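# Move all desk items to closet shelves, close closet

## Task

Take every object currently on the desk and set it on the closet's shelves, then close the closet completely. Finish with the gripper open and the robot backed away from everything. The robot must not topple or be left leaning. Anything that stays in place only because the robot is holding or pressing it is not counted as done.

## Robot and tools

Robot: a Hello Robot Stretch 4 with a single arm. It has an omni-wheel base and a mast carrying a lift. From the lift, a telescoping arm reaches forward. The arm ends in a three-joint wrist (yaw, pitch, roll) and a two-finger gripper. It stands about 1.6 m tall, and the base rim lies within 0.23 m of the base origin. A loose object may occasionally get nudged by something outside the robot.

Frames: the base frame sits on the floor under the base centre, with x forward, y left and z up. hand_pose is the point between the open fingertips (link pinch), expressed in the base frame. With all wrist joints at 0 its axes line up with the base frame, though the printed position may be somewhat off. The odometry frame is the base frame as it was when the scene began. base_odometry comes from wheel turns only, so slipping shows up as travel. Its heading runs from -3.142 to 3.142, positive to the left.

execute_actions: "actions" is a list holding exactly one action, or empty for a state and image report only. An action may contain "base", "joints" or both, plus optional "pace" and "contact_limits". Alternatively it can be just {"end_of_arm": "enable_torque"}. The motions inside one action start together and may finish at different times. No single action runs past 15 s.
- "base": exactly one key, and each is a relative move from where the base last reported itself. translate_m: straight drive in metres, -2 to 2, forward positive. strafe_m: sideways move in metres, -2 to 2, left positive. rotate_rad: turn in place in radians, -3.2 to 3.2, counter-clockwise (left) positive.
- "joints": absolute targets keyed by joint name. lift_m: 0 to 1.2 m. arm_m: extension, 0 to 0.55 m. wrist_yaw_rad: -1.134 to 4.276; 0 points forward, positive turns left, and 3.14 is folded back, with the arm possibly obstructing above 3.4. wrist_pitch_rad: -1.117 to 4.259; 0 is level and 1.57 points straight down. wrist_roll_rad: -1.117 to 4.259; 0 has both fingers level, and positive turns clockwise as seen from behind the gripper. gripper_m: fingertip gap in metres, -0.038 to 0.141; values below 0 press the tips together. Done tolerances are ±0.004 for lift, arm and gripper, ±0.02 for yaw and roll, and ±0.05 for pitch. An out-of-range joint target gets clipped to the limit and the result reports it. Any unknown key or other bad value rejects the whole call, and nothing moves.
- "pace": "slow", "default", "fast" or "max". Base top speeds are 0.1/0.3/0.4/0.6 m/s and 1/2/3/4 rad/s. With the lift above 0.2 they shrink, down to 0.3 m/s and 1 rad/s at lift 1.2.
- "contact_limits": only {"arm_m": v}, with v from 0 (gentlest) to 0.75 (firmest); 0.5 if omitted.
- "cameras": a list drawn from head_camera, head_left_camera, head_right_camera, wrist_camera, "all". Omitted or null gives all cameras, and [] gives none.
A joint or base left out of an action may still be driving toward its earlier target without this being reported.

wait: seconds from 0 to 10. It commands nothing and returns state and images. zoom_image: camera plus region [x0, y0, x1, y1] in pixels, with the origin at the top left and at most 504x504. It only works on full images from the latest result. read_manual: licence texts only. finished_scene: pass the current scene number. This is final and reports whether the goal was met.

Cameras: head_camera looks ahead and down from the mast top, so turn the base to aim it. head_left_camera and head_right_camera are steeper fisheyes that also show the base and arm. wrist_camera looks along the fingers, with the tips near the bottom of its image.

Result lines: base_status and joint_status give the outcome. "done" for the base means the wheels turned as commanded, even if they slipped. off_target means the part stopped short and may keep pushing. contact_stop_at_<key> means it was blocked and that part goes slack: a slack lift can sag, and slack wheels can roll. limit_stop_at_<name> means a built-in limit stopped it. limit_stop_at_own_body is a self-collision stop, common with pitch below -0.2 combined with roll below -0.4 or above 4; the lift and arm may go slack. limit_stop_at_tilt means a lean over 6 degrees, which makes the lift, arm and wheels slack until the lean eases. torque_fault means a wrist or gripper motor overloaded and went limp; send enable_torque to recover. A slack part recovers when next commanded. Once a stop is reported, any later execute_actions, wait or finished_scene calls in the same reply are skipped. on_its_own lists things not commanded by this call; there, "held at" is the held target, not the actual position. lidar_m has 12 distances in metres, each a 30-degree sector: the first straight ahead, then counter-clockwise (4th left, 7th behind, 10th right). "-" means nothing seen or closer than 0.25 m. It covers roughly 0.15 m up to robot height and misses glass, thin legs and much of what is behind. wrist_depth_mm is a 7x7 grid of median depths, 100-2000 mm, listed from the top left. turned_by_wheels vs turned_by_imu: a gap above about 0.1 rad points to a bump or slip, and the heading error is about their difference. base_tilt is in degrees, positive when leaning forward or right, with a fixed offset of up to 1.5. motor_effort is percent of maximum, positive toward higher joint values, with the peak in brackets. For wheel_0..2, positive turns the base right.

Gripping: command gripper_m below the object's width. Squeezing harder pulls the object toward the wrist, and opening pushes it out. Neither the reading nor "done" confirms a grasp, but a firm squeeze shows in gripper effort, and a load in a level gripper pushes pitch effort away from 0. If the fingertips snag on a surface, raise the lift.

Cautions: avoid drops, slams and hard shoves. Do not drive or turn carrying over 1 kg with arm_m above 0.2, especially at fast paces. Steady pushing or pulling with a high gripper or a high contact limit can tip the robot. About 2 kg in a level gripper faults the wrist. To unfold the wrist at the start, send lift_m 0.4 with wrist_yaw_rad 0. Faster actions take less robot time, and the robot keeps holding its last command while you think.

Each tool is called after "Emit:" as name(argument=value, ...) on one line, values as JSON.

## Session

Emit:
execute_actions(actions=[])

Scene clock: 0.00 s.
base_odometry: x=+0.000 y=+0.000 heading=+0.000 (m, m, rad; odometry frame)
turned_by_wheels: +0.000 (rad since the last result)
turned_by_imu: +0.000 (rad since the last result)
base_tilt: forward=+0.1 right=-0.4 (deg)
lidar_m: 2.39 2.35 2.49 1.21 1.21 1.34 1.32 1.30 1.42 2.01 2.00 2.22
base_status: not commanded
joint_positions: lift_m=+0.122 arm_m=-0.001 wrist_yaw_rad=+3.150 wrist_pitch_rad=-0.013 wrist_roll_rad=-0.013 gripper_m=+0.057
joint_status: not commanded
motor_effort: lift_m=+21 arm_m=+0 wrist_yaw_rad=+1 wrist_pitch_rad=-8 wrist_roll_rad=-3 gripper_m=-2 wheel_0=+1 wheel_1=+0 wheel_2=+0 (%)
hand_pose: x=-0.1189 y=+0.0851 z=+0.3037 quat_wxyz=(-0.004, +0.007, -0.007, +1.000) (m; base frame)
wrist_depth_mm: - 136 1430 1618 1756 1921 1255 / - 121 204 1618 1756 1983 1576 / - 121 167 1576 1808 - 1756 / 120 136 236 1576 1756 - 1756 / 1229 1308 1464 1576 1756 1863 1499 / 1025 1138 195 1118 195 1098 1078 / 707 283 820 112 732 741 741
pictures: head_camera, head_left_camera, head_right_camera, wrist_camera
Images, in order (width x height): head_camera 420x560, head_left_camera 420x672, head_right_camera 420x672, wrist_camera 616x392.

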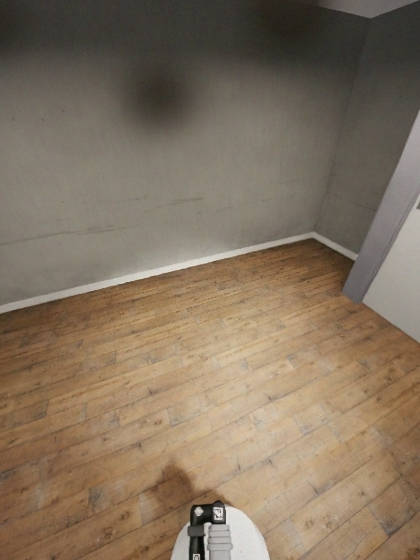

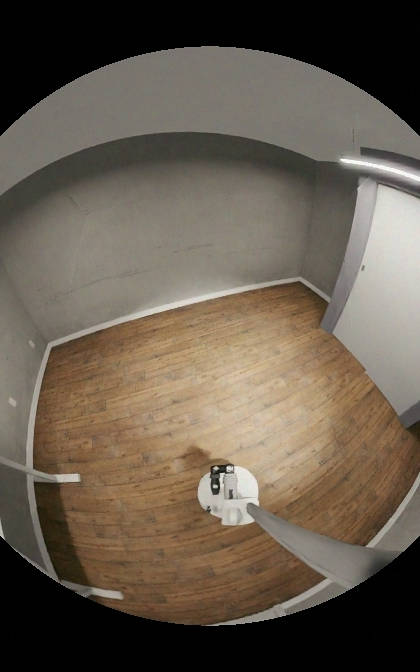

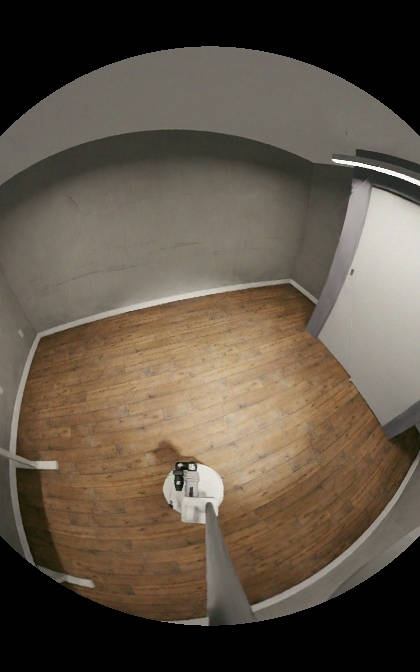

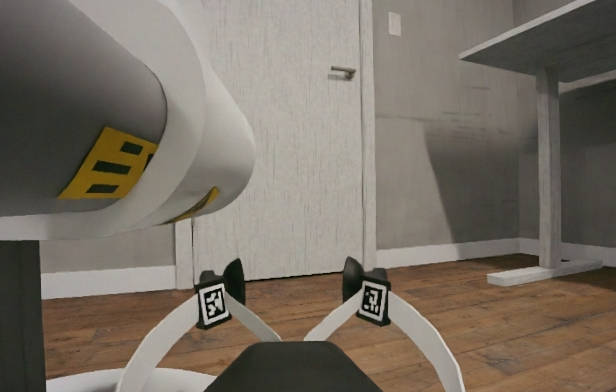

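Emit:
execute_actions(actions=[{"base":{"rotate_rad":1.9},"joints":{"lift_m":0.4},"pace":"fast"}])

Emit:
execute_actions(actions=[{"base":{"rotate_rad":2.6},"pace":"fast"}])

Scene clock: 2.07 s.
base_odometry: x=+0.000 y=+0.000 heading=+1.899 (m, m, rad; odometry frame)
turned_by_wheels: +1.899 (rad since the last result)
turned_by_imu: +1.900 (rad since the last result)
base_tilt: forward=+0.1 right=-0.4 (deg)
lidar_m: 1.19 1.20 1.40 1.29 1.39 1.83 2.01 2.13 2.49 2.36 2.42 1.25
base_status: done
joint_positions: lift_m=+0.400 arm_m=-0.001 wrist_yaw_rad=+3.150 wrist_pitch_rad=-0.013 wrist_roll_rad=-0.013 gripper_m=+0.057
joint_status: all done
motor_effort: lift_m=+22(25) arm_m=-1(0) wrist_yaw_rad=+1(1) wrist_pitch_rad=-8(6) wrist_roll_rad=-3(3) gripper_m=-1(3) wheel_0=-4(12) wheel_1=-3(9) wheel_2=-2(8) (%)
hand_pose: x=-0.1189 y=+0.0851 z=+0.5818 quat_wxyz=(-0.004, +0.007, -0.007, +1.000) (m; base frame)
wrist_depth_mm: - 136 - - - - 1576 / - 121 204 - - - 1576 / - 121 166 - - - 1618 / 120 136 236 - - - 1661 / - - - - - - 1661 / 1808 - 195 - 195 1808 1576 / 1255 1255 1397 111 1308 1281 1308
pictures: head_camera, head_left_camera, head_right_camera, wrist_camera
Images, in order (width x height): head_camera 420x560, head_left_camera 420x672, head_right_camera 420x672, wrist_camera 616x392.

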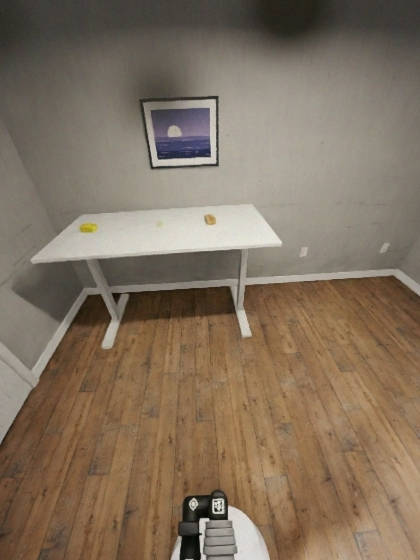

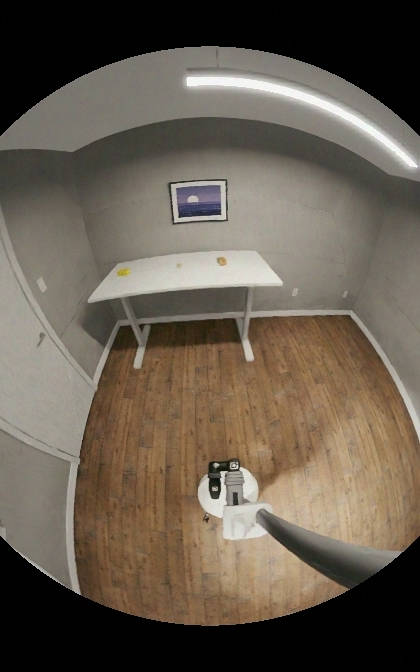

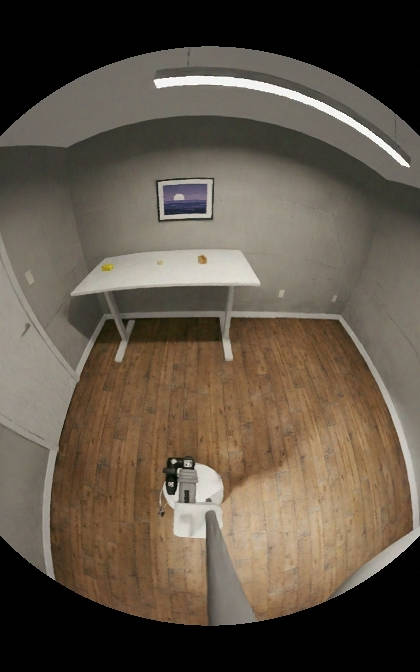

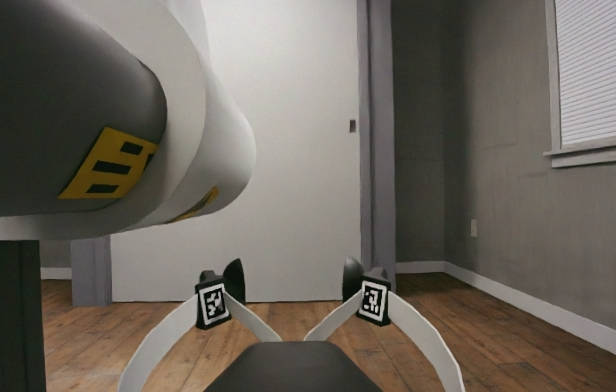

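Scene clock: 4.20 s.
base_odometry: x=+0.000 y=+0.000 heading=-1.784 (m, m, rad; odometry frame)
turned_by_wheels: +2.599 (rad since the last result)
turned_by_imu: +2.600 (rad since the last result)
base_tilt: forward=+0.2 right=-0.4 (deg)
lidar_m: 1.79 1.99 2.07 2.54 2.40 2.45 1.27 1.17 1.21 1.40 1.30 1.37
base_status: done
joint_positions: lift_m=+0.400 arm_m=-0.001 wrist_yaw_rad=+3.150 wrist_pitch_rad=-0.013 wrist_roll_rad=-0.013 gripper_m=+0.057
joint_status: not commanded
motor_effort: lift_m=+22(23) arm_m=-1(1) wrist_yaw_rad=+1(1) wrist_pitch_rad=-8(8) wrist_roll_rad=-3(3) gripper_m=-3(1) wheel_0=-3(12) wheel_1=-2(9) wheel_2=-2(13) (%)
hand_pose: x=-0.1189 y=+0.0851 z=+0.5819 quat_wxyz=(-0.004, +0.007, -0.007, +1.000) (m; base frame)
wrist_depth_mm: - 136 - - - - - / - 122 204 - - - - / - 121 166 - - - - / 120 137 236 - - - - / 1708 1808 - - - - - / 1708 1808 195 - 196 1983 1921 / 1255 1229 1430 111 1336 1308 1308
pictures: head_camera, head_left_camera, head_right_camera, wrist_camera
Images, in order (width x height): head_camera 420x560, head_left_camera 420x672, head_right_camera 420x672, wrist_camera 616x392.

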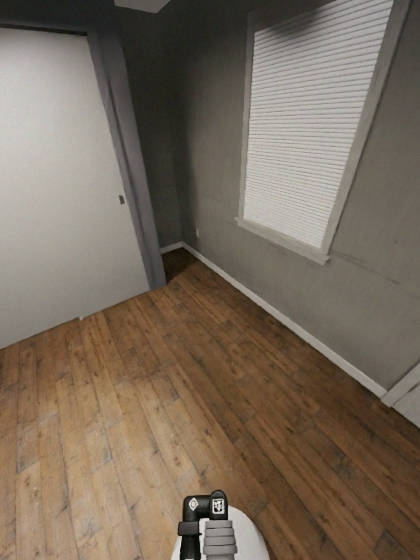

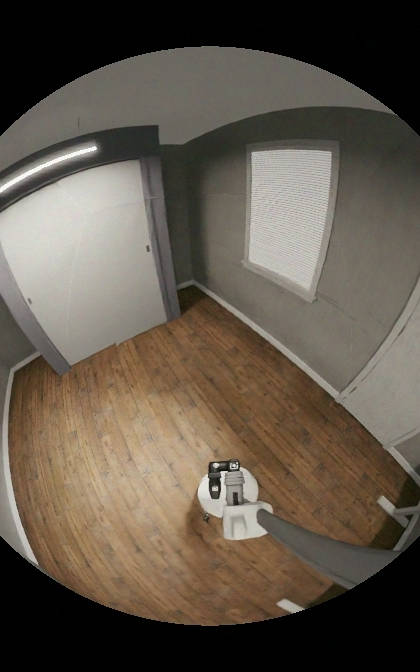

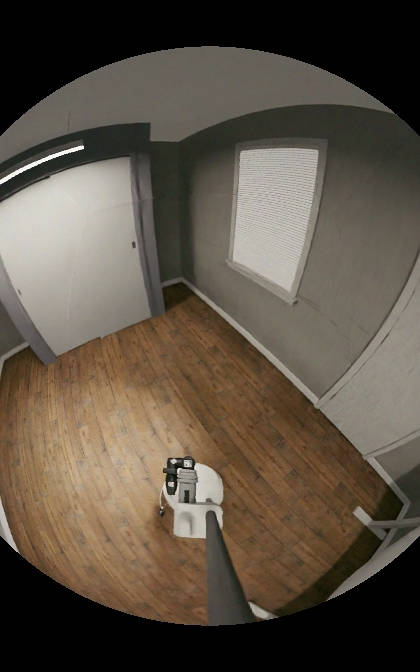

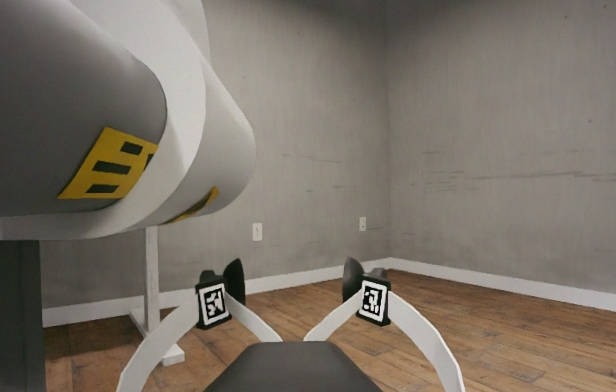

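Emit:
execute_actions(actions=[{"base":{"rotate_rad":0.47},"joints":{"wrist_yaw_rad":0},"pace":"fast"}])

Emit:
execute_actions(actions=[{"base":{"translate_m":0.9},"joints":{"lift_m":0.8},"pace":"fast"}])

Scene clock: 7.00 s.
base_odometry: x=+0.000 y=+0.000 heading=-1.315 (m, m, rad; odometry frame)
turned_by_wheels: +0.469 (rad since the last result)
turned_by_imu: +0.469 (rad since the last result)
base_tilt: forward=+0.1 right=-0.5 (deg)
lidar_m: 1.97 2.06 2.59 2.38 2.42 2.18 1.20 1.22 1.41 1.30 1.35 1.65
base_status: done
joint_positions: lift_m=+0.400 arm_m=-0.001 wrist_yaw_rad=+0.000 wrist_pitch_rad=-0.013 wrist_roll_rad=-0.013 gripper_m=+0.057
joint_status: all done
motor_effort: lift_m=+22(22) arm_m=-1(1) wrist_yaw_rad=-1(5) wrist_pitch_rad=-9(8) wrist_roll_rad=-3(3) gripper_m=-3(3) wheel_0=-4(8) wheel_1=-2(10) wheel_2=-2(13) (%)
hand_pose: x=+0.4587 y=-0.0873 z=+0.5819 quat_wxyz=(+1.000, -0.007, -0.007, +0.000) (m; base frame)
wrist_depth_mm: 1708 1708 1708 1808 - 1921 1366 / 1661 1756 1756 1808 - 1921 1430 / 1661 1708 1708 1808 - 1863 1397 / 1661 1661 1756 1808 - 1983 1430 / 1708 1756 1756 1756 - 1921 1430 / 1661 1661 195 1708 195 1756 1430 / 1336 1229 1430 112 1281 1281 1255
pictures: head_camera, head_left_camera, head_right_camera, wrist_camera
Images, in order (width x height): head_camera 420x560, head_left_camera 420x672, head_right_camera 420x672, wrist_camera 616x392.

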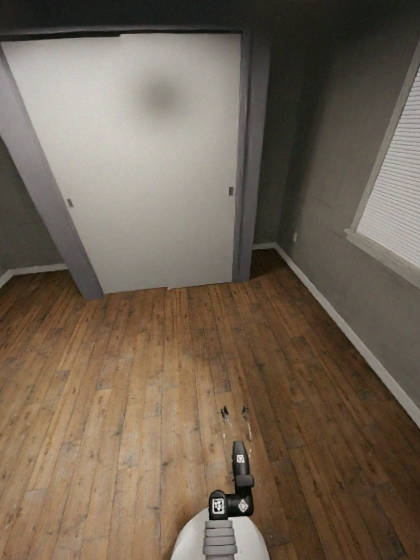

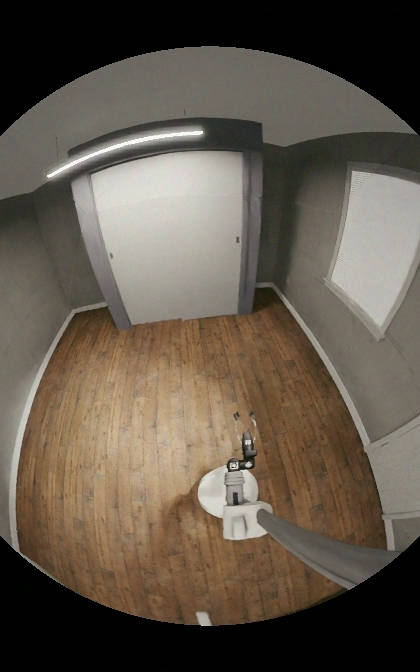

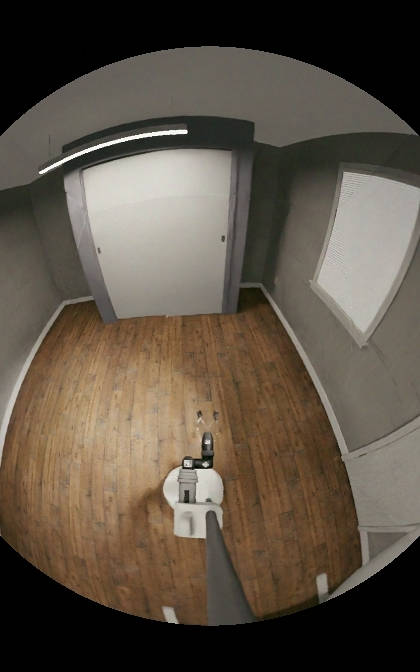

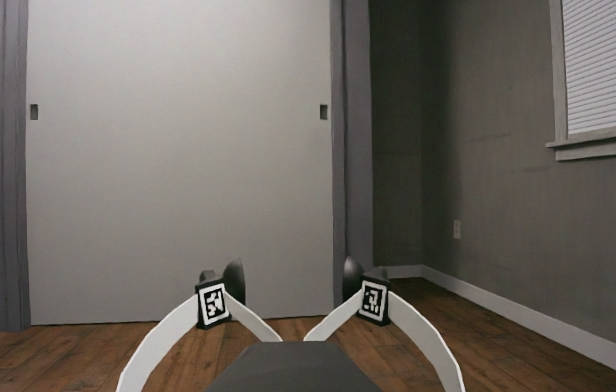

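Scene clock: 10.53 s.
base_odometry: x=+0.228 y=-0.871 heading=-1.314 (m, m, rad; odometry frame)
turned_by_wheels: +0.001 (rad since the last result)
turned_by_imu: -0.005 (rad since the last result)
base_tilt: forward=+0.1 right=-0.4 (deg)
lidar_m: 1.10 1.11 1.51 2.49 2.52 3.15 2.45 2.00 1.34 1.17 1.21 1.18
base_status: done
joint_positions: lift_m=+0.800 arm_m=-0.001 wrist_yaw_rad=+0.000 wrist_pitch_rad=-0.013 wrist_roll_rad=-0.013 gripper_m=+0.057
joint_status: all done
motor_effort: lift_m=+22(24) arm_m=-1(1) wrist_yaw_rad=+0(0) wrist_pitch_rad=-7(7) wrist_roll_rad=-3(3) gripper_m=-3(2) wheel_0=+4(10) wheel_1=+3(9) wheel_2=+0(14) (%)
hand_pose: x=+0.4587 y=-0.0874 z=+0.9819 quat_wxyz=(+1.000, -0.007, -0.007, +0.000) (m; base frame)
wrist_depth_mm: 831 854 891 931 931 1708 1281 / 831 866 891 931 931 1708 1281 / 854 854 891 946 946 1756 1281 / 842 854 891 931 960 1708 1308 / 854 854 891 931 946 1708 1281 / 866 866 196 917 196 1808 1281 / 866 842 891 112 946 1661 1281
pictures: head_camera, head_left_camera, head_right_camera, wrist_camera
Images, in order (width x height): head_camera 420x560, head_left_camera 420x672, head_right_camera 420x672, wrist_camera 616x392.

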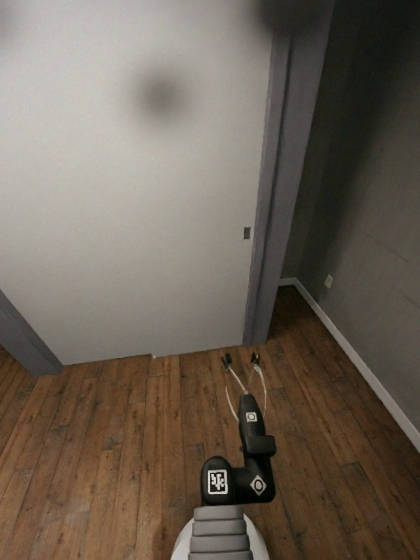

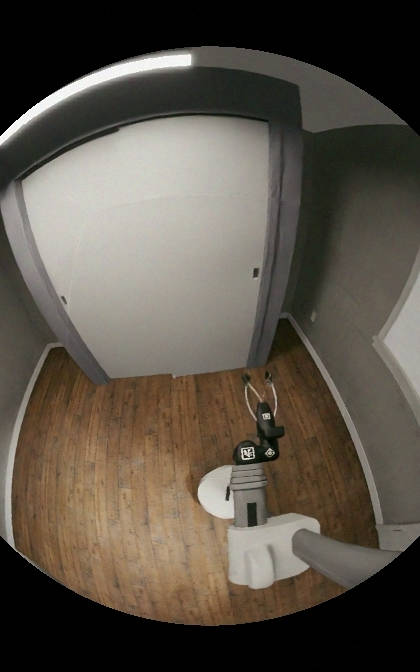

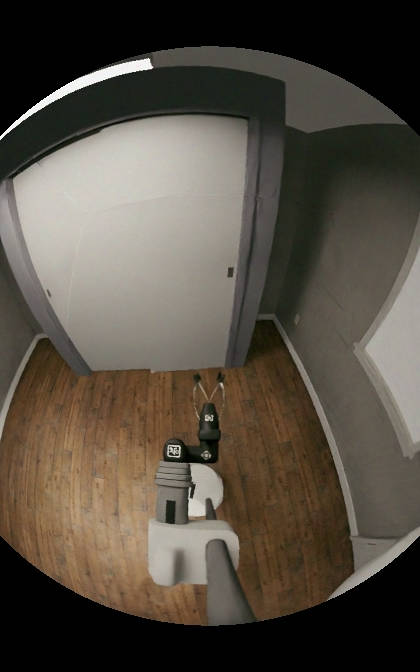

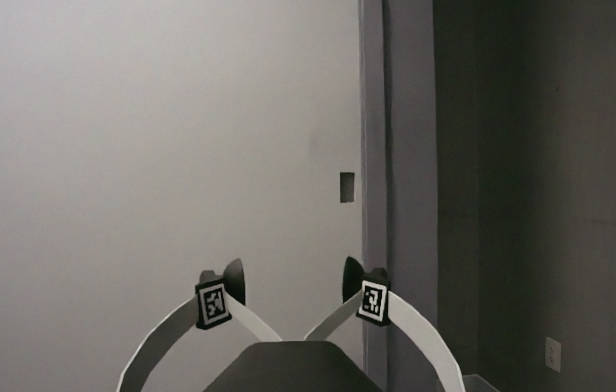

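Emit:
execute_actions(actions=[{"base":{"rotate_rad":0.13},"pace":"fast"}])

Emit:
zoom_image(camera="head_camera", region=[0, 250, 420, 420])

Scene clock: 11.97 s.
base_odometry: x=+0.228 y=-0.871 heading=-1.185 (m, m, rad; odometry frame)
turned_by_wheels: +0.129 (rad since the last result)
turned_by_imu: +0.129 (rad since the last result)
base_tilt: forward=+0.1 right=-0.4 (deg)
lidar_m: 1.09 1.15 1.59 2.51 2.59 3.01 2.90 1.73 1.24 1.18 1.21 1.15
base_status: done
joint_positions: lift_m=+0.800 arm_m=-0.001 wrist_yaw_rad=+0.000 wrist_pitch_rad=-0.013 wrist_roll_rad=-0.013 gripper_m=+0.057
joint_status: not commanded
motor_effort: lift_m=+22(22) arm_m=-1(1) wrist_yaw_rad=+1(1) wrist_pitch_rad=-8(8) wrist_roll_rad=-2(3) gripper_m=-2(4) wheel_0=-4(8) wheel_1=-2(8) wheel_2=-3(7) (%)
hand_pose: x=+0.4587 y=-0.0874 z=+0.9819 quat_wxyz=(+1.000, -0.007, -0.007, +0.000) (m; base frame)
wrist_depth_mm: 931 891 878 904 904 891 1499 / 946 891 891 917 904 904 1499 / 917 878 891 904 904 891 1537 / 931 891 904 904 917 891 1499 / 931 904 904 904 917 904 1537 / 931 878 195 904 195 917 1537 / 946 891 891 112 917 904 1537
pictures: head_camera, head_left_camera, head_right_camera, wrist_camera
Images, in order (width x height): head_camera 420x560, head_left_camera 420x672, head_right_camera 420x672, wrist_camera 616x392.

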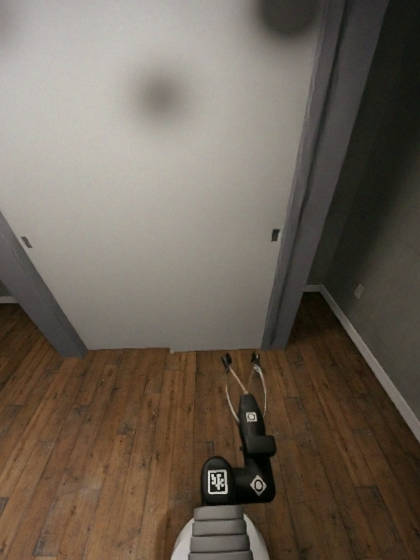

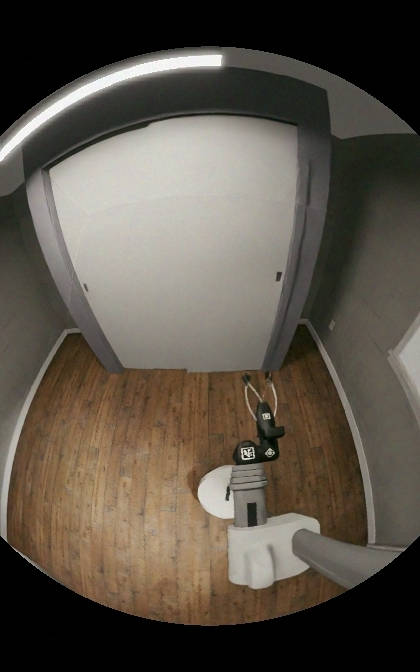

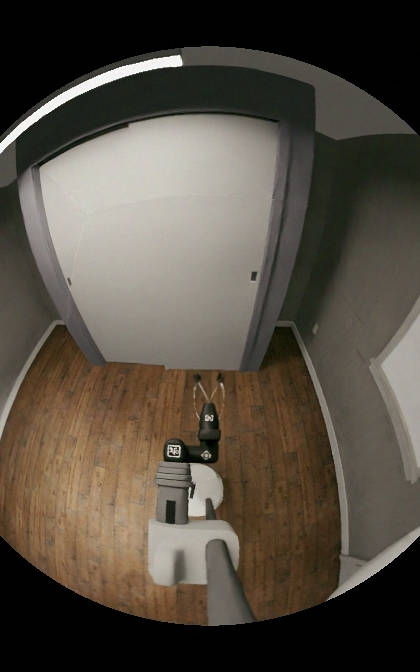

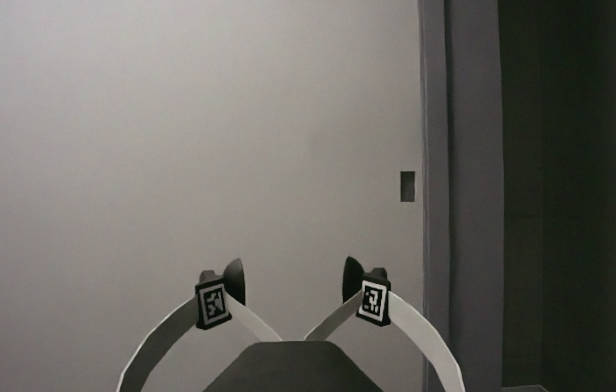

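Region (0, 250, 420, 420) of head_camera's 420x560 image, scaled by 1.200, with more detail than that image has; it fills the top 204 rows of this view, and the rest is white.

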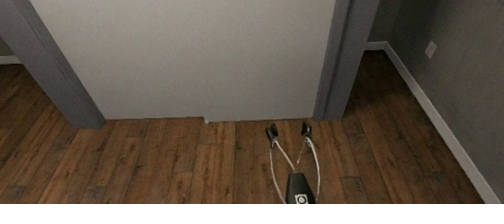

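Emit:
execute_actions(actions=[{"base":{"strafe_m":-0.213},"joints":{"lift_m":0.843},"pace":"fast"}], cameras=["wrist_camera"])

Emit:
execute_actions(actions=[{"base":{"translate_m":0.5},"pace":"fast"}], cameras=["wrist_camera","head_camera"])

Scene clock: 14.43 s.
base_odometry: x=+0.031 y=-0.951 heading=-1.185 (m, m, rad; odometry frame)
turned_by_wheels: +0.000 (rad since the last result)
turned_by_imu: +0.000 (rad since the last result)
base_tilt: forward=+0.1 right=-0.5 (deg)
lidar_m: 1.09 1.16 1.66 2.70 2.82 2.53 2.57 1.39 1.01 0.96 1.02 1.14
base_status: done
joint_positions: lift_m=+0.843 arm_m=-0.001 wrist_yaw_rad=+0.000 wrist_pitch_rad=-0.013 wrist_roll_rad=-0.013 gripper_m=+0.057
joint_status: all done
motor_effort: lift_m=+22(25) arm_m=-1(1) wrist_yaw_rad=+1(1) wrist_pitch_rad=-7(6) wrist_roll_rad=-3(3) gripper_m=-3(3) wheel_0=+1(10) wheel_1=+1(13) wheel_2=+0(1) (%)
hand_pose: x=+0.4587 y=-0.0874 z=+1.0249 quat_wxyz=(+1.000, -0.007, -0.007, +0.000) (m; base frame)
wrist_depth_mm: 891 891 891 904 891 1618 1205 / 878 878 904 917 891 1661 1229 / 878 891 878 904 891 1618 1281 / 878 891 904 904 904 1618 1281 / 878 891 904 904 891 1618 1255 / 891 891 195 904 195 1661 1255 / 891 891 891 112 891 1618 1229
pictures: wrist_camera
Images, in order (width x height): wrist_camera 616x392.

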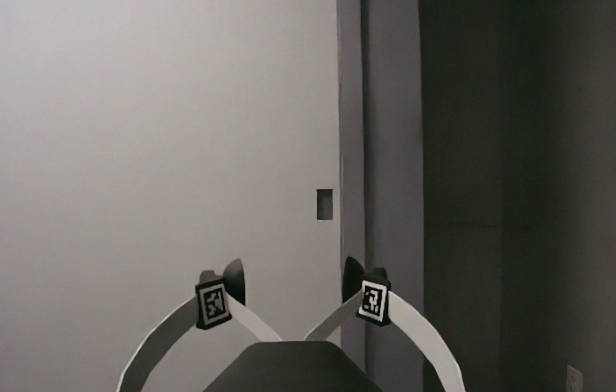

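Scene clock: 17.13 s.
base_odometry: x=+0.219 y=-1.414 heading=-1.185 (m, m, rad; odometry frame)
turned_by_wheels: +0.000 (rad since the last result)
turned_by_imu: -0.003 (rad since the last result)
base_tilt: forward=+0.2 right=-0.4 (deg)
lidar_m: 0.59 0.66 0.97 2.70 2.81 3.53 2.97 1.46 1.01 0.95 1.05 0.58
base_status: done
joint_positions: lift_m=+0.843 arm_m=-0.001 wrist_yaw_rad=+0.000 wrist_pitch_rad=-0.013 wrist_roll_rad=-0.013 gripper_m=+0.057
joint_status: not commanded
motor_effort: lift_m=+22(22) arm_m=-1(1) wrist_yaw_rad=+1(1) wrist_pitch_rad=-8(7) wrist_roll_rad=-3(2) gripper_m=-3(1) wheel_0=+2(8) wheel_1=+3(8) wheel_2=+1(16) (%)
hand_pose: x=+0.4587 y=-0.0874 z=+1.0249 quat_wxyz=(+1.000, -0.007, -0.007, +0.000) (m; base frame)
wrist_depth_mm: 402 402 407 410 387 402 402 / 402 404 410 413 392 402 402 / 399 404 404 413 397 402 402 / 404 402 410 410 397 397 404 / 402 404 410 413 387 399 404 / 402 404 195 410 195 399 404 / 402 404 407 112 397 402 407
pictures: head_camera, wrist_camera
Images, in order (width x height): head_camera 420x560, wrist_camera 616x392.

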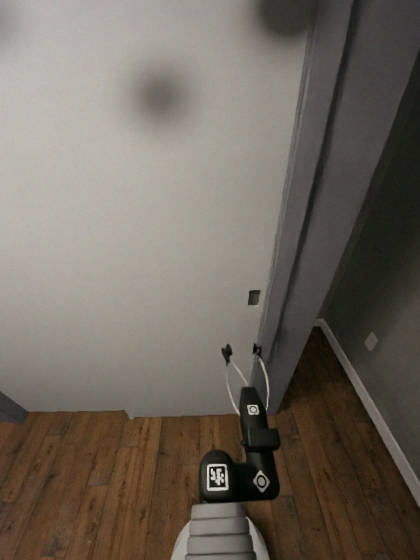

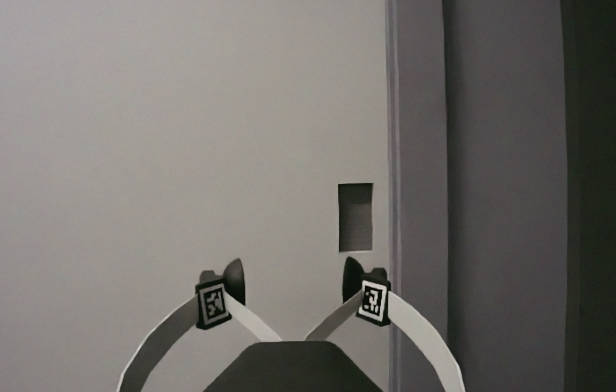

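Emit:
execute_actions(actions=[{"base":{"strafe_m":-0.02},"joints":{"lift_m":0.872,"arm_m":0.11},"pace":"fast"}], cameras=["wrist_camera","head_left_camera"])

Scene clock: 19.07 s.
base_odometry: x=+0.200 y=-1.421 heading=-1.184 (m, m, rad; odometry frame)
turned_by_wheels: +0.000 (rad since the last result)
turned_by_imu: +0.000 (rad since the last result)
base_tilt: forward=+0.1 right=-0.5 (deg)
lidar_m: 0.60 0.63 0.96 2.74 2.85 3.56 3.45 1.45 0.97 0.95 1.02 0.62
base_status: done
joint_positions: lift_m=+0.872 arm_m=+0.109 wrist_yaw_rad=+0.000 wrist_pitch_rad=-0.013 wrist_roll_rad=-0.013 gripper_m=+0.057
joint_status: all done
motor_effort: lift_m=+23(24) arm_m=+6(8) wrist_yaw_rad=+0(2) wrist_pitch_rad=-7(6) wrist_roll_rad=-3(3) gripper_m=-2(2) wheel_0=+4(11) wheel_1=-2(9) wheel_2=+0(3) (%)
hand_pose: x=+0.5684 y=-0.0874 z=+1.0538 quat_wxyz=(+1.000, -0.007, -0.007, +0.000) (m; base frame)
wrist_depth_mm: 294 297 298 301 300 290 294 / 296 296 300 301 303 290 291 / 296 298 298 303 304 291 291 / 296 298 300 303 303 290 293 / 296 298 301 301 289 291 291 / 296 298 195 303 196 291 293 / 296 298 300 112 304 294 293
pictures: head_left_camera, wrist_camera
Images, in order (width x height): head_left_camera 420x672, wrist_camera 616x392.

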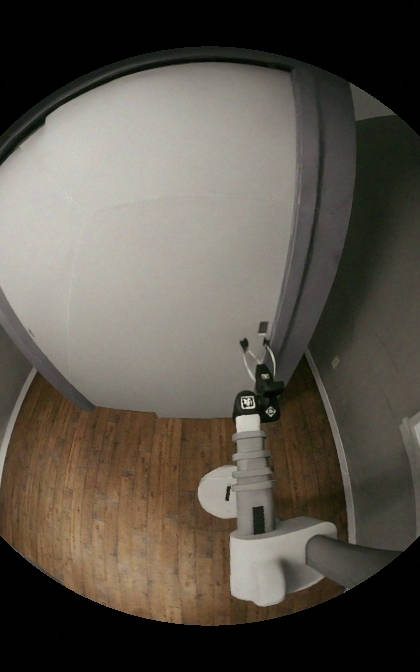

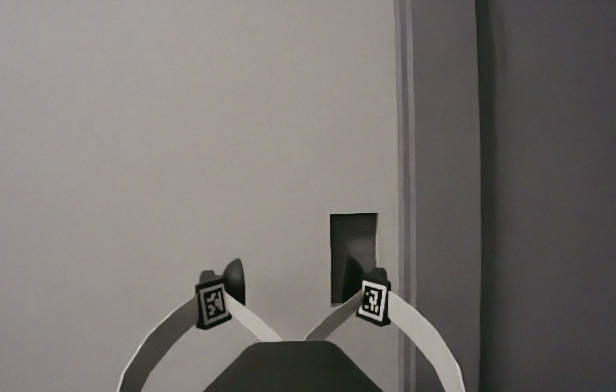

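Emit:
execute_actions(actions=[{"base":{"strafe_m":-0.105},"joints":{"wrist_yaw_rad":0.35,"arm_m":0.08},"pace":"fast"}], cameras=["wrist_camera","head_camera"])

Scene clock: 21.13 s.
base_odometry: x=+0.103 y=-1.461 heading=-1.184 (m, m, rad; odometry frame)
turned_by_wheels: +0.000 (rad since the last result)
turned_by_imu: +0.000 (rad since the last result)
base_tilt: forward=+0.1 right=-0.4 (deg)
lidar_m: 0.59 0.63 0.90 2.83 2.90 3.56 3.44 1.31 0.86 0.83 0.91 0.60
base_status: done
joint_positions: lift_m=+0.872 arm_m=+0.081 wrist_yaw_rad=+0.350 wrist_pitch_rad=-0.013 wrist_roll_rad=-0.013 gripper_m=+0.057
joint_status: all done
motor_effort: lift_m=+23(23) arm_m=-6(6) wrist_yaw_rad=+0(4) wrist_pitch_rad=-6(6) wrist_roll_rad=-3(3) gripper_m=-2(2) wheel_0=+3(12) wheel_1=+0(13) wheel_2=+0(2) (%)
hand_pose: x=+0.5529 y=+0.0168 z=+1.0538 quat_wxyz=(+0.985, -0.005, -0.008, +0.174) (m; base frame)
wrist_depth_mm: 415 382 347 319 296 249 245 / 415 379 343 319 296 249 245 / 421 379 345 319 296 248 245 / 421 379 345 322 294 247 245 / 421 379 347 319 304 247 245 / 421 382 195 322 195 247 247 / 421 375 351 112 297 247 245
pictures: head_camera, wrist_camera
Images, in order (width x height): head_camera 420x560, wrist_camera 616x392.

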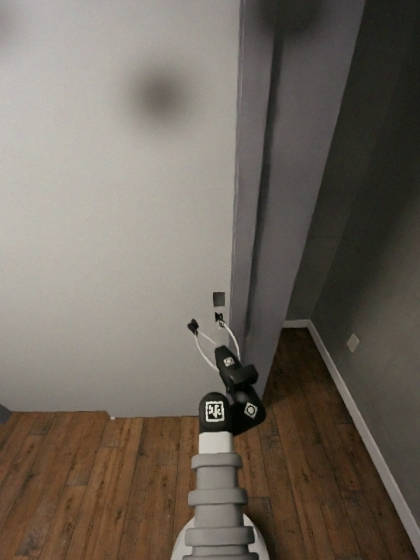

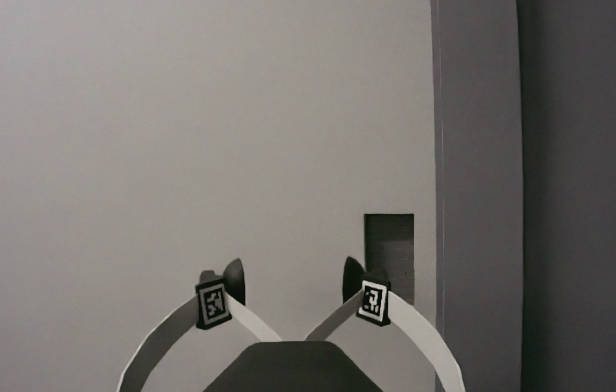

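Emit:
execute_actions(actions=[{"base":{"strafe_m":-0.014},"joints":{"arm_m":0.115}}], cameras=["wrist_camera","head_camera"])

Scene clock: 22.30 s.
base_odometry: x=+0.090 y=-1.466 heading=-1.184 (m, m, rad; odometry frame)
turned_by_wheels: +0.000 (rad since the last result)
turned_by_imu: +0.000 (rad since the last result)
base_tilt: forward=+0.1 right=-0.5 (deg)
lidar_m: 0.57 0.64 0.90 2.85 2.97 3.57 3.45 1.26 0.87 0.83 0.89 0.64
base_status: done
joint_positions: lift_m=+0.872 arm_m=+0.114 wrist_yaw_rad=+0.350 wrist_pitch_rad=-0.013 wrist_roll_rad=-0.013 gripper_m=+0.057
joint_status: all done
motor_effort: lift_m=+23(23) arm_m=+6(7) wrist_yaw_rad=+1(1) wrist_pitch_rad=-7(8) wrist_roll_rad=-3(3) gripper_m=-2(1) wheel_0=+5(14) wheel_1=-3(9) wheel_2=+0(2) (%)
hand_pose: x=+0.5858 y=+0.0168 z=+1.0538 quat_wxyz=(+0.985, -0.005, -0.008, +0.174) (m; base frame)
wrist_depth_mm: 375 340 307 282 263 220 217 / 375 342 309 283 263 219 217 / 377 340 309 285 264 220 218 / 377 340 310 285 264 220 218 / 379 340 310 286 263 220 219 / 375 342 196 285 195 220 219 / 379 340 315 112 264 219 220
pictures: head_camera, wrist_camera
Images, in order (width x height): head_camera 420x560, wrist_camera 616x392.

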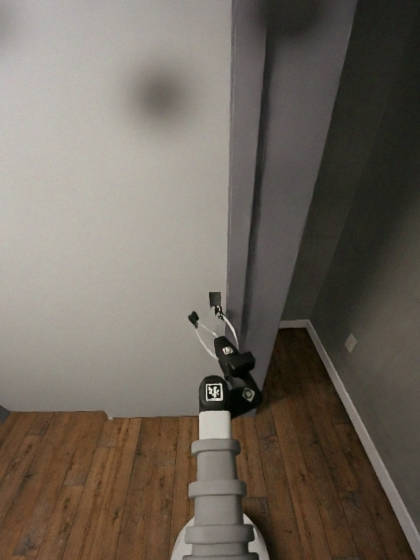

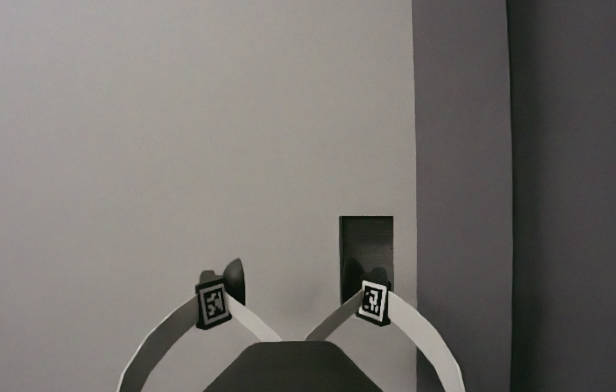

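Emit:
execute_actions(actions=[{"joints":{"arm_m":0.15},"contact_limits":{"arm_m":0.15},"pace":"slow"}], cameras=["wrist_camera","head_camera"])

Scene clock: 23.97 s.
base_odometry: x=+0.090 y=-1.466 heading=-1.184 (m, m, rad; odometry frame)
turned_by_wheels: +0.000 (rad since the last result)
turned_by_imu: +0.000 (rad since the last result)
base_tilt: forward=+0.2 right=-0.5 (deg)
lidar_m: 0.59 0.62 0.87 2.83 2.98 3.52 3.45 1.30 0.85 0.82 0.92 0.62
base_status: not commanded
joint_positions: lift_m=+0.872 arm_m=+0.149 wrist_yaw_rad=+0.350 wrist_pitch_rad=-0.013 wrist_roll_rad=-0.013 gripper_m=+0.057
joint_status: all done
motor_effort: lift_m=+22(23) arm_m=+6(6) wrist_yaw_rad=+1(1) wrist_pitch_rad=-8(8) wrist_roll_rad=-3(3) gripper_m=-1(1) wheel_0=+5(5) wheel_1=-2(2) wheel_2=+0(0) (%)
contact_limits: arm_m 0.15
hand_pose: x=+0.6208 y=+0.0168 z=+1.0538 quat_wxyz=(+0.985, -0.005, -0.008, +0.174) (m; base frame)
wrist_depth_mm: 324 296 270 247 229 185 187 / 324 296 268 247 229 185 188 / 325 297 270 247 229 186 189 / 325 296 271 248 230 186 189 / 329 298 271 252 228 187 189 / 329 298 195 251 195 187 189 / 329 296 276 112 230 185 189
pictures: head_camera, wrist_camera
Images, in order (width x height): head_camera 420x560, wrist_camera 616x392.

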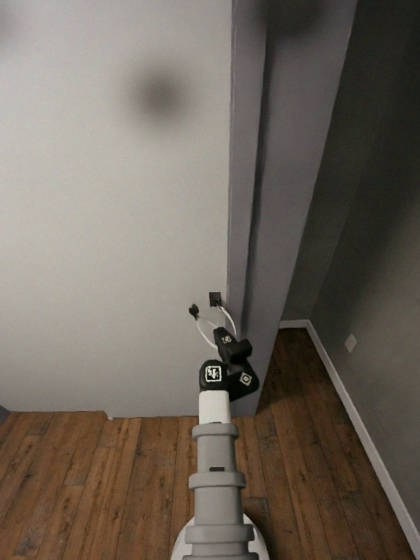

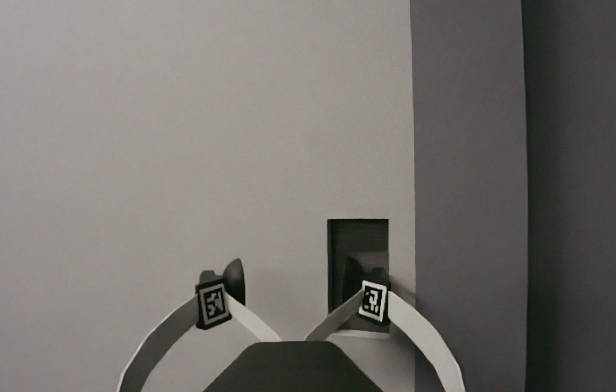

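Emit:
execute_actions(actions=[{"joints":{"arm_m":0.163},"contact_limits":{"arm_m":0.15},"pace":"slow"}], cameras=["wrist_camera"])

Emit:
execute_actions(actions=[{"base":{"strafe_m":0.06},"pace":"slow"}], cameras=["wrist_camera","head_camera"])

Scene clock: 25.30 s.
base_odometry: x=+0.090 y=-1.466 heading=-1.184 (m, m, rad; odometry frame)
turned_by_wheels: +0.000 (rad since the last result)
turned_by_imu: +0.000 (rad since the last result)
base_tilt: forward=+0.1 right=-0.4 (deg)
lidar_m: 0.59 0.65 0.91 2.85 2.97 3.53 3.43 1.27 0.88 0.82 0.91 0.63
base_status: not commanded
joint_positions: lift_m=+0.872 arm_m=+0.161 wrist_yaw_rad=+0.344 wrist_pitch_rad=-0.013 wrist_roll_rad=-0.013 gripper_m=+0.057
joint_status: all done
on_its_own: wrist_yaw_rad is at rest, and its effort (+17) is outside its rest range (-13 to +13)
motor_effort: lift_m=+23(23) arm_m=+10(9) wrist_yaw_rad=+17(17) wrist_pitch_rad=-7(8) wrist_roll_rad=-3(3) gripper_m=-2(2) wheel_0=+4(5) wheel_1=-2(2) wheel_2=-2(2) (%)
contact_limits: arm_m 0.15
hand_pose: x=+0.6332 y=+0.0151 z=+1.0538 quat_wxyz=(+0.985, -0.005, -0.008, +0.171) (m; base frame)
wrist_depth_mm: 307 281 256 236 220 177 179 / 307 281 256 236 220 176 179 / 309 283 257 237 220 176 179 / 312 282 257 237 221 176 179 / 312 282 257 243 220 176 180 / 310 283 195 242 186 176 180 / 314 282 262 111 221 174 180
pictures: wrist_camera
Images, in order (width x height): wrist_camera 616x392.

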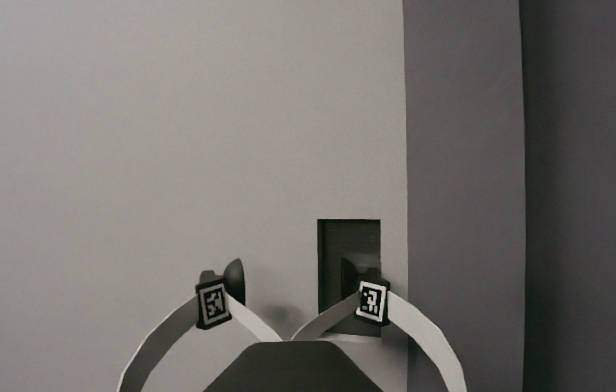

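Scene clock: 27.03 s.
base_odometry: x=+0.146 y=-1.443 heading=-1.185 (m, m, rad; odometry frame)
turned_by_wheels: -0.001 (rad since the last result)
turned_by_imu: -0.046 (rad since the last result)
base_tilt: forward=+0.1 right=-0.4 (deg)
lidar_m: 0.59 0.64 0.86 2.79 2.88 3.58 3.08 1.40 0.95 0.87 0.91 0.64
base_status: done
joint_positions: lift_m=+0.872 arm_m=+0.161 wrist_yaw_rad=+0.336 wrist_pitch_rad=-0.014 wrist_roll_rad=-0.013 gripper_m=+0.057
joint_status: not commanded
on_its_own: wrist_yaw_rad is at rest, and its effort (+42) is outside its rest range (-13 to +13)
motor_effort: lift_m=+23(23) arm_m=+10(10) wrist_yaw_rad=+42(54) wrist_pitch_rad=-6(8) wrist_roll_rad=-3(3) gripper_m=+0(2) wheel_0=-6(13) wheel_1=+6(8) wheel_2=-13(14) (%)
hand_pose: x=+0.6333 y=+0.0125 z=+1.0540 quat_wxyz=(+0.986, -0.005, -0.008, +0.167) (m; base frame)
wrist_depth_mm: 282 264 245 230 222 174 169 / 282 264 246 231 222 175 169 / 285 264 247 231 221 175 169 / 286 265 247 230 220 176 170 / 286 266 247 237 220 177 170 / 285 266 194 235 193 176 170 / 289 264 250 111 220 174 170
pictures: head_camera, wrist_camera
Images, in order (width x height): head_camera 420x560, wrist_camera 616x392.

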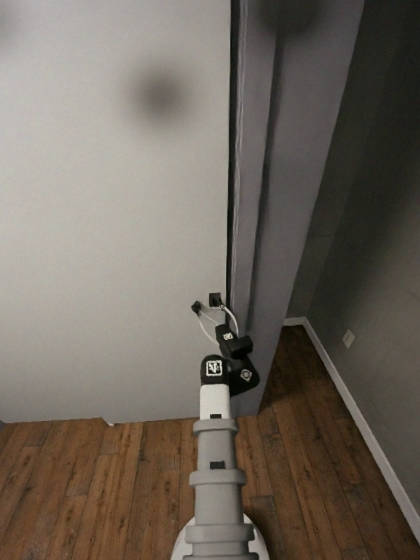

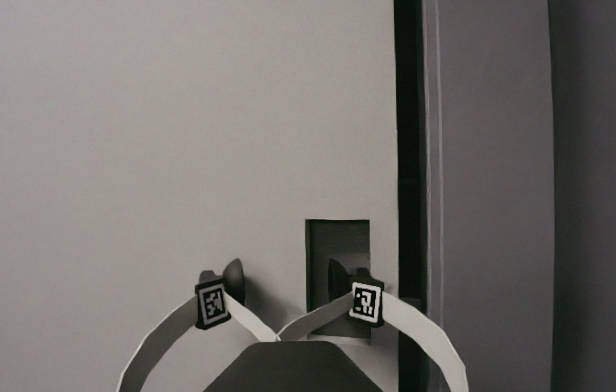

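Emit:
execute_actions(actions=[{"base":{"rotate_rad":0.06},"joints":{"arm_m":0.156},"pace":"slow"}], cameras=["wrist_camera","head_camera"])

Scene clock: 28.57 s.
base_odometry: x=+0.145 y=-1.443 heading=-1.126 (m, m, rad; odometry frame)
turned_by_wheels: +0.059 (rad since the last result)
turned_by_imu: +0.001 (rad since the last result)
base_tilt: forward=+0.0 right=-0.4 (deg)
lidar_m: 0.58 0.63 0.84 2.78 2.86 3.60 3.45 1.35 0.91 0.83 0.93 0.62
base_status: done
joint_positions: lift_m=+0.872 arm_m=+0.155 wrist_yaw_rad=+0.345 wrist_pitch_rad=-0.014 wrist_roll_rad=-0.013 gripper_m=+0.057
joint_status: all done
on_its_own: wrist_yaw_rad is at rest, and its effort (+16) is outside its rest range (-13 to +13)
motor_effort: lift_m=+23(23) arm_m=+3(10) wrist_yaw_rad=+16(50) wrist_pitch_rad=-4(9) wrist_roll_rad=-3(3) gripper_m=-2(1) wheel_0=-3(8) wheel_1=+3(5) wheel_2=-15(25) (%)
hand_pose: x=+0.6274 y=+0.0152 z=+1.0540 quat_wxyz=(+0.985, -0.005, -0.008, +0.171) (m; base frame)
wrist_depth_mm: 282 263 243 227 216 171 - / 282 262 243 227 216 171 176 / 285 263 243 229 217 171 176 / 286 264 244 228 217 172 177 / 286 264 243 236 220 172 177 / 287 266 196 234 180 172 177 / 286 260 249 112 220 172 177
pictures: head_camera, wrist_camera
Images, in order (width x height): head_camera 420x560, wrist_camera 616x392.

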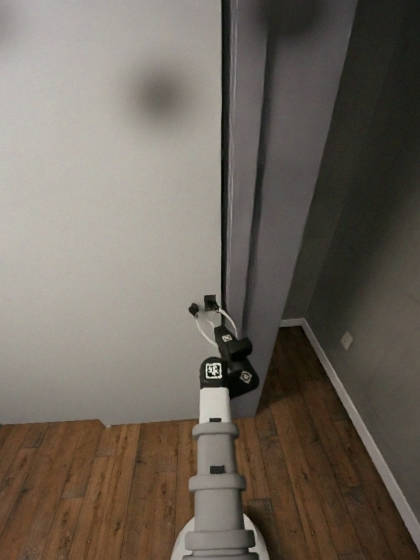

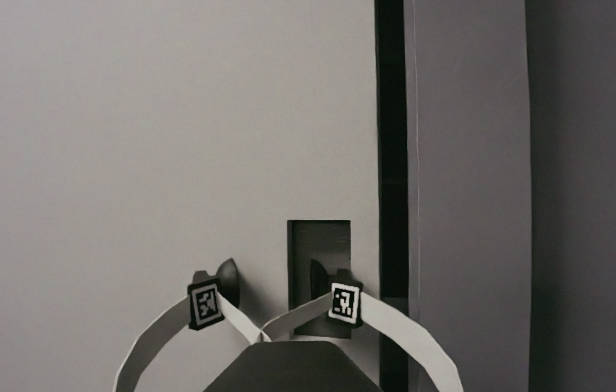

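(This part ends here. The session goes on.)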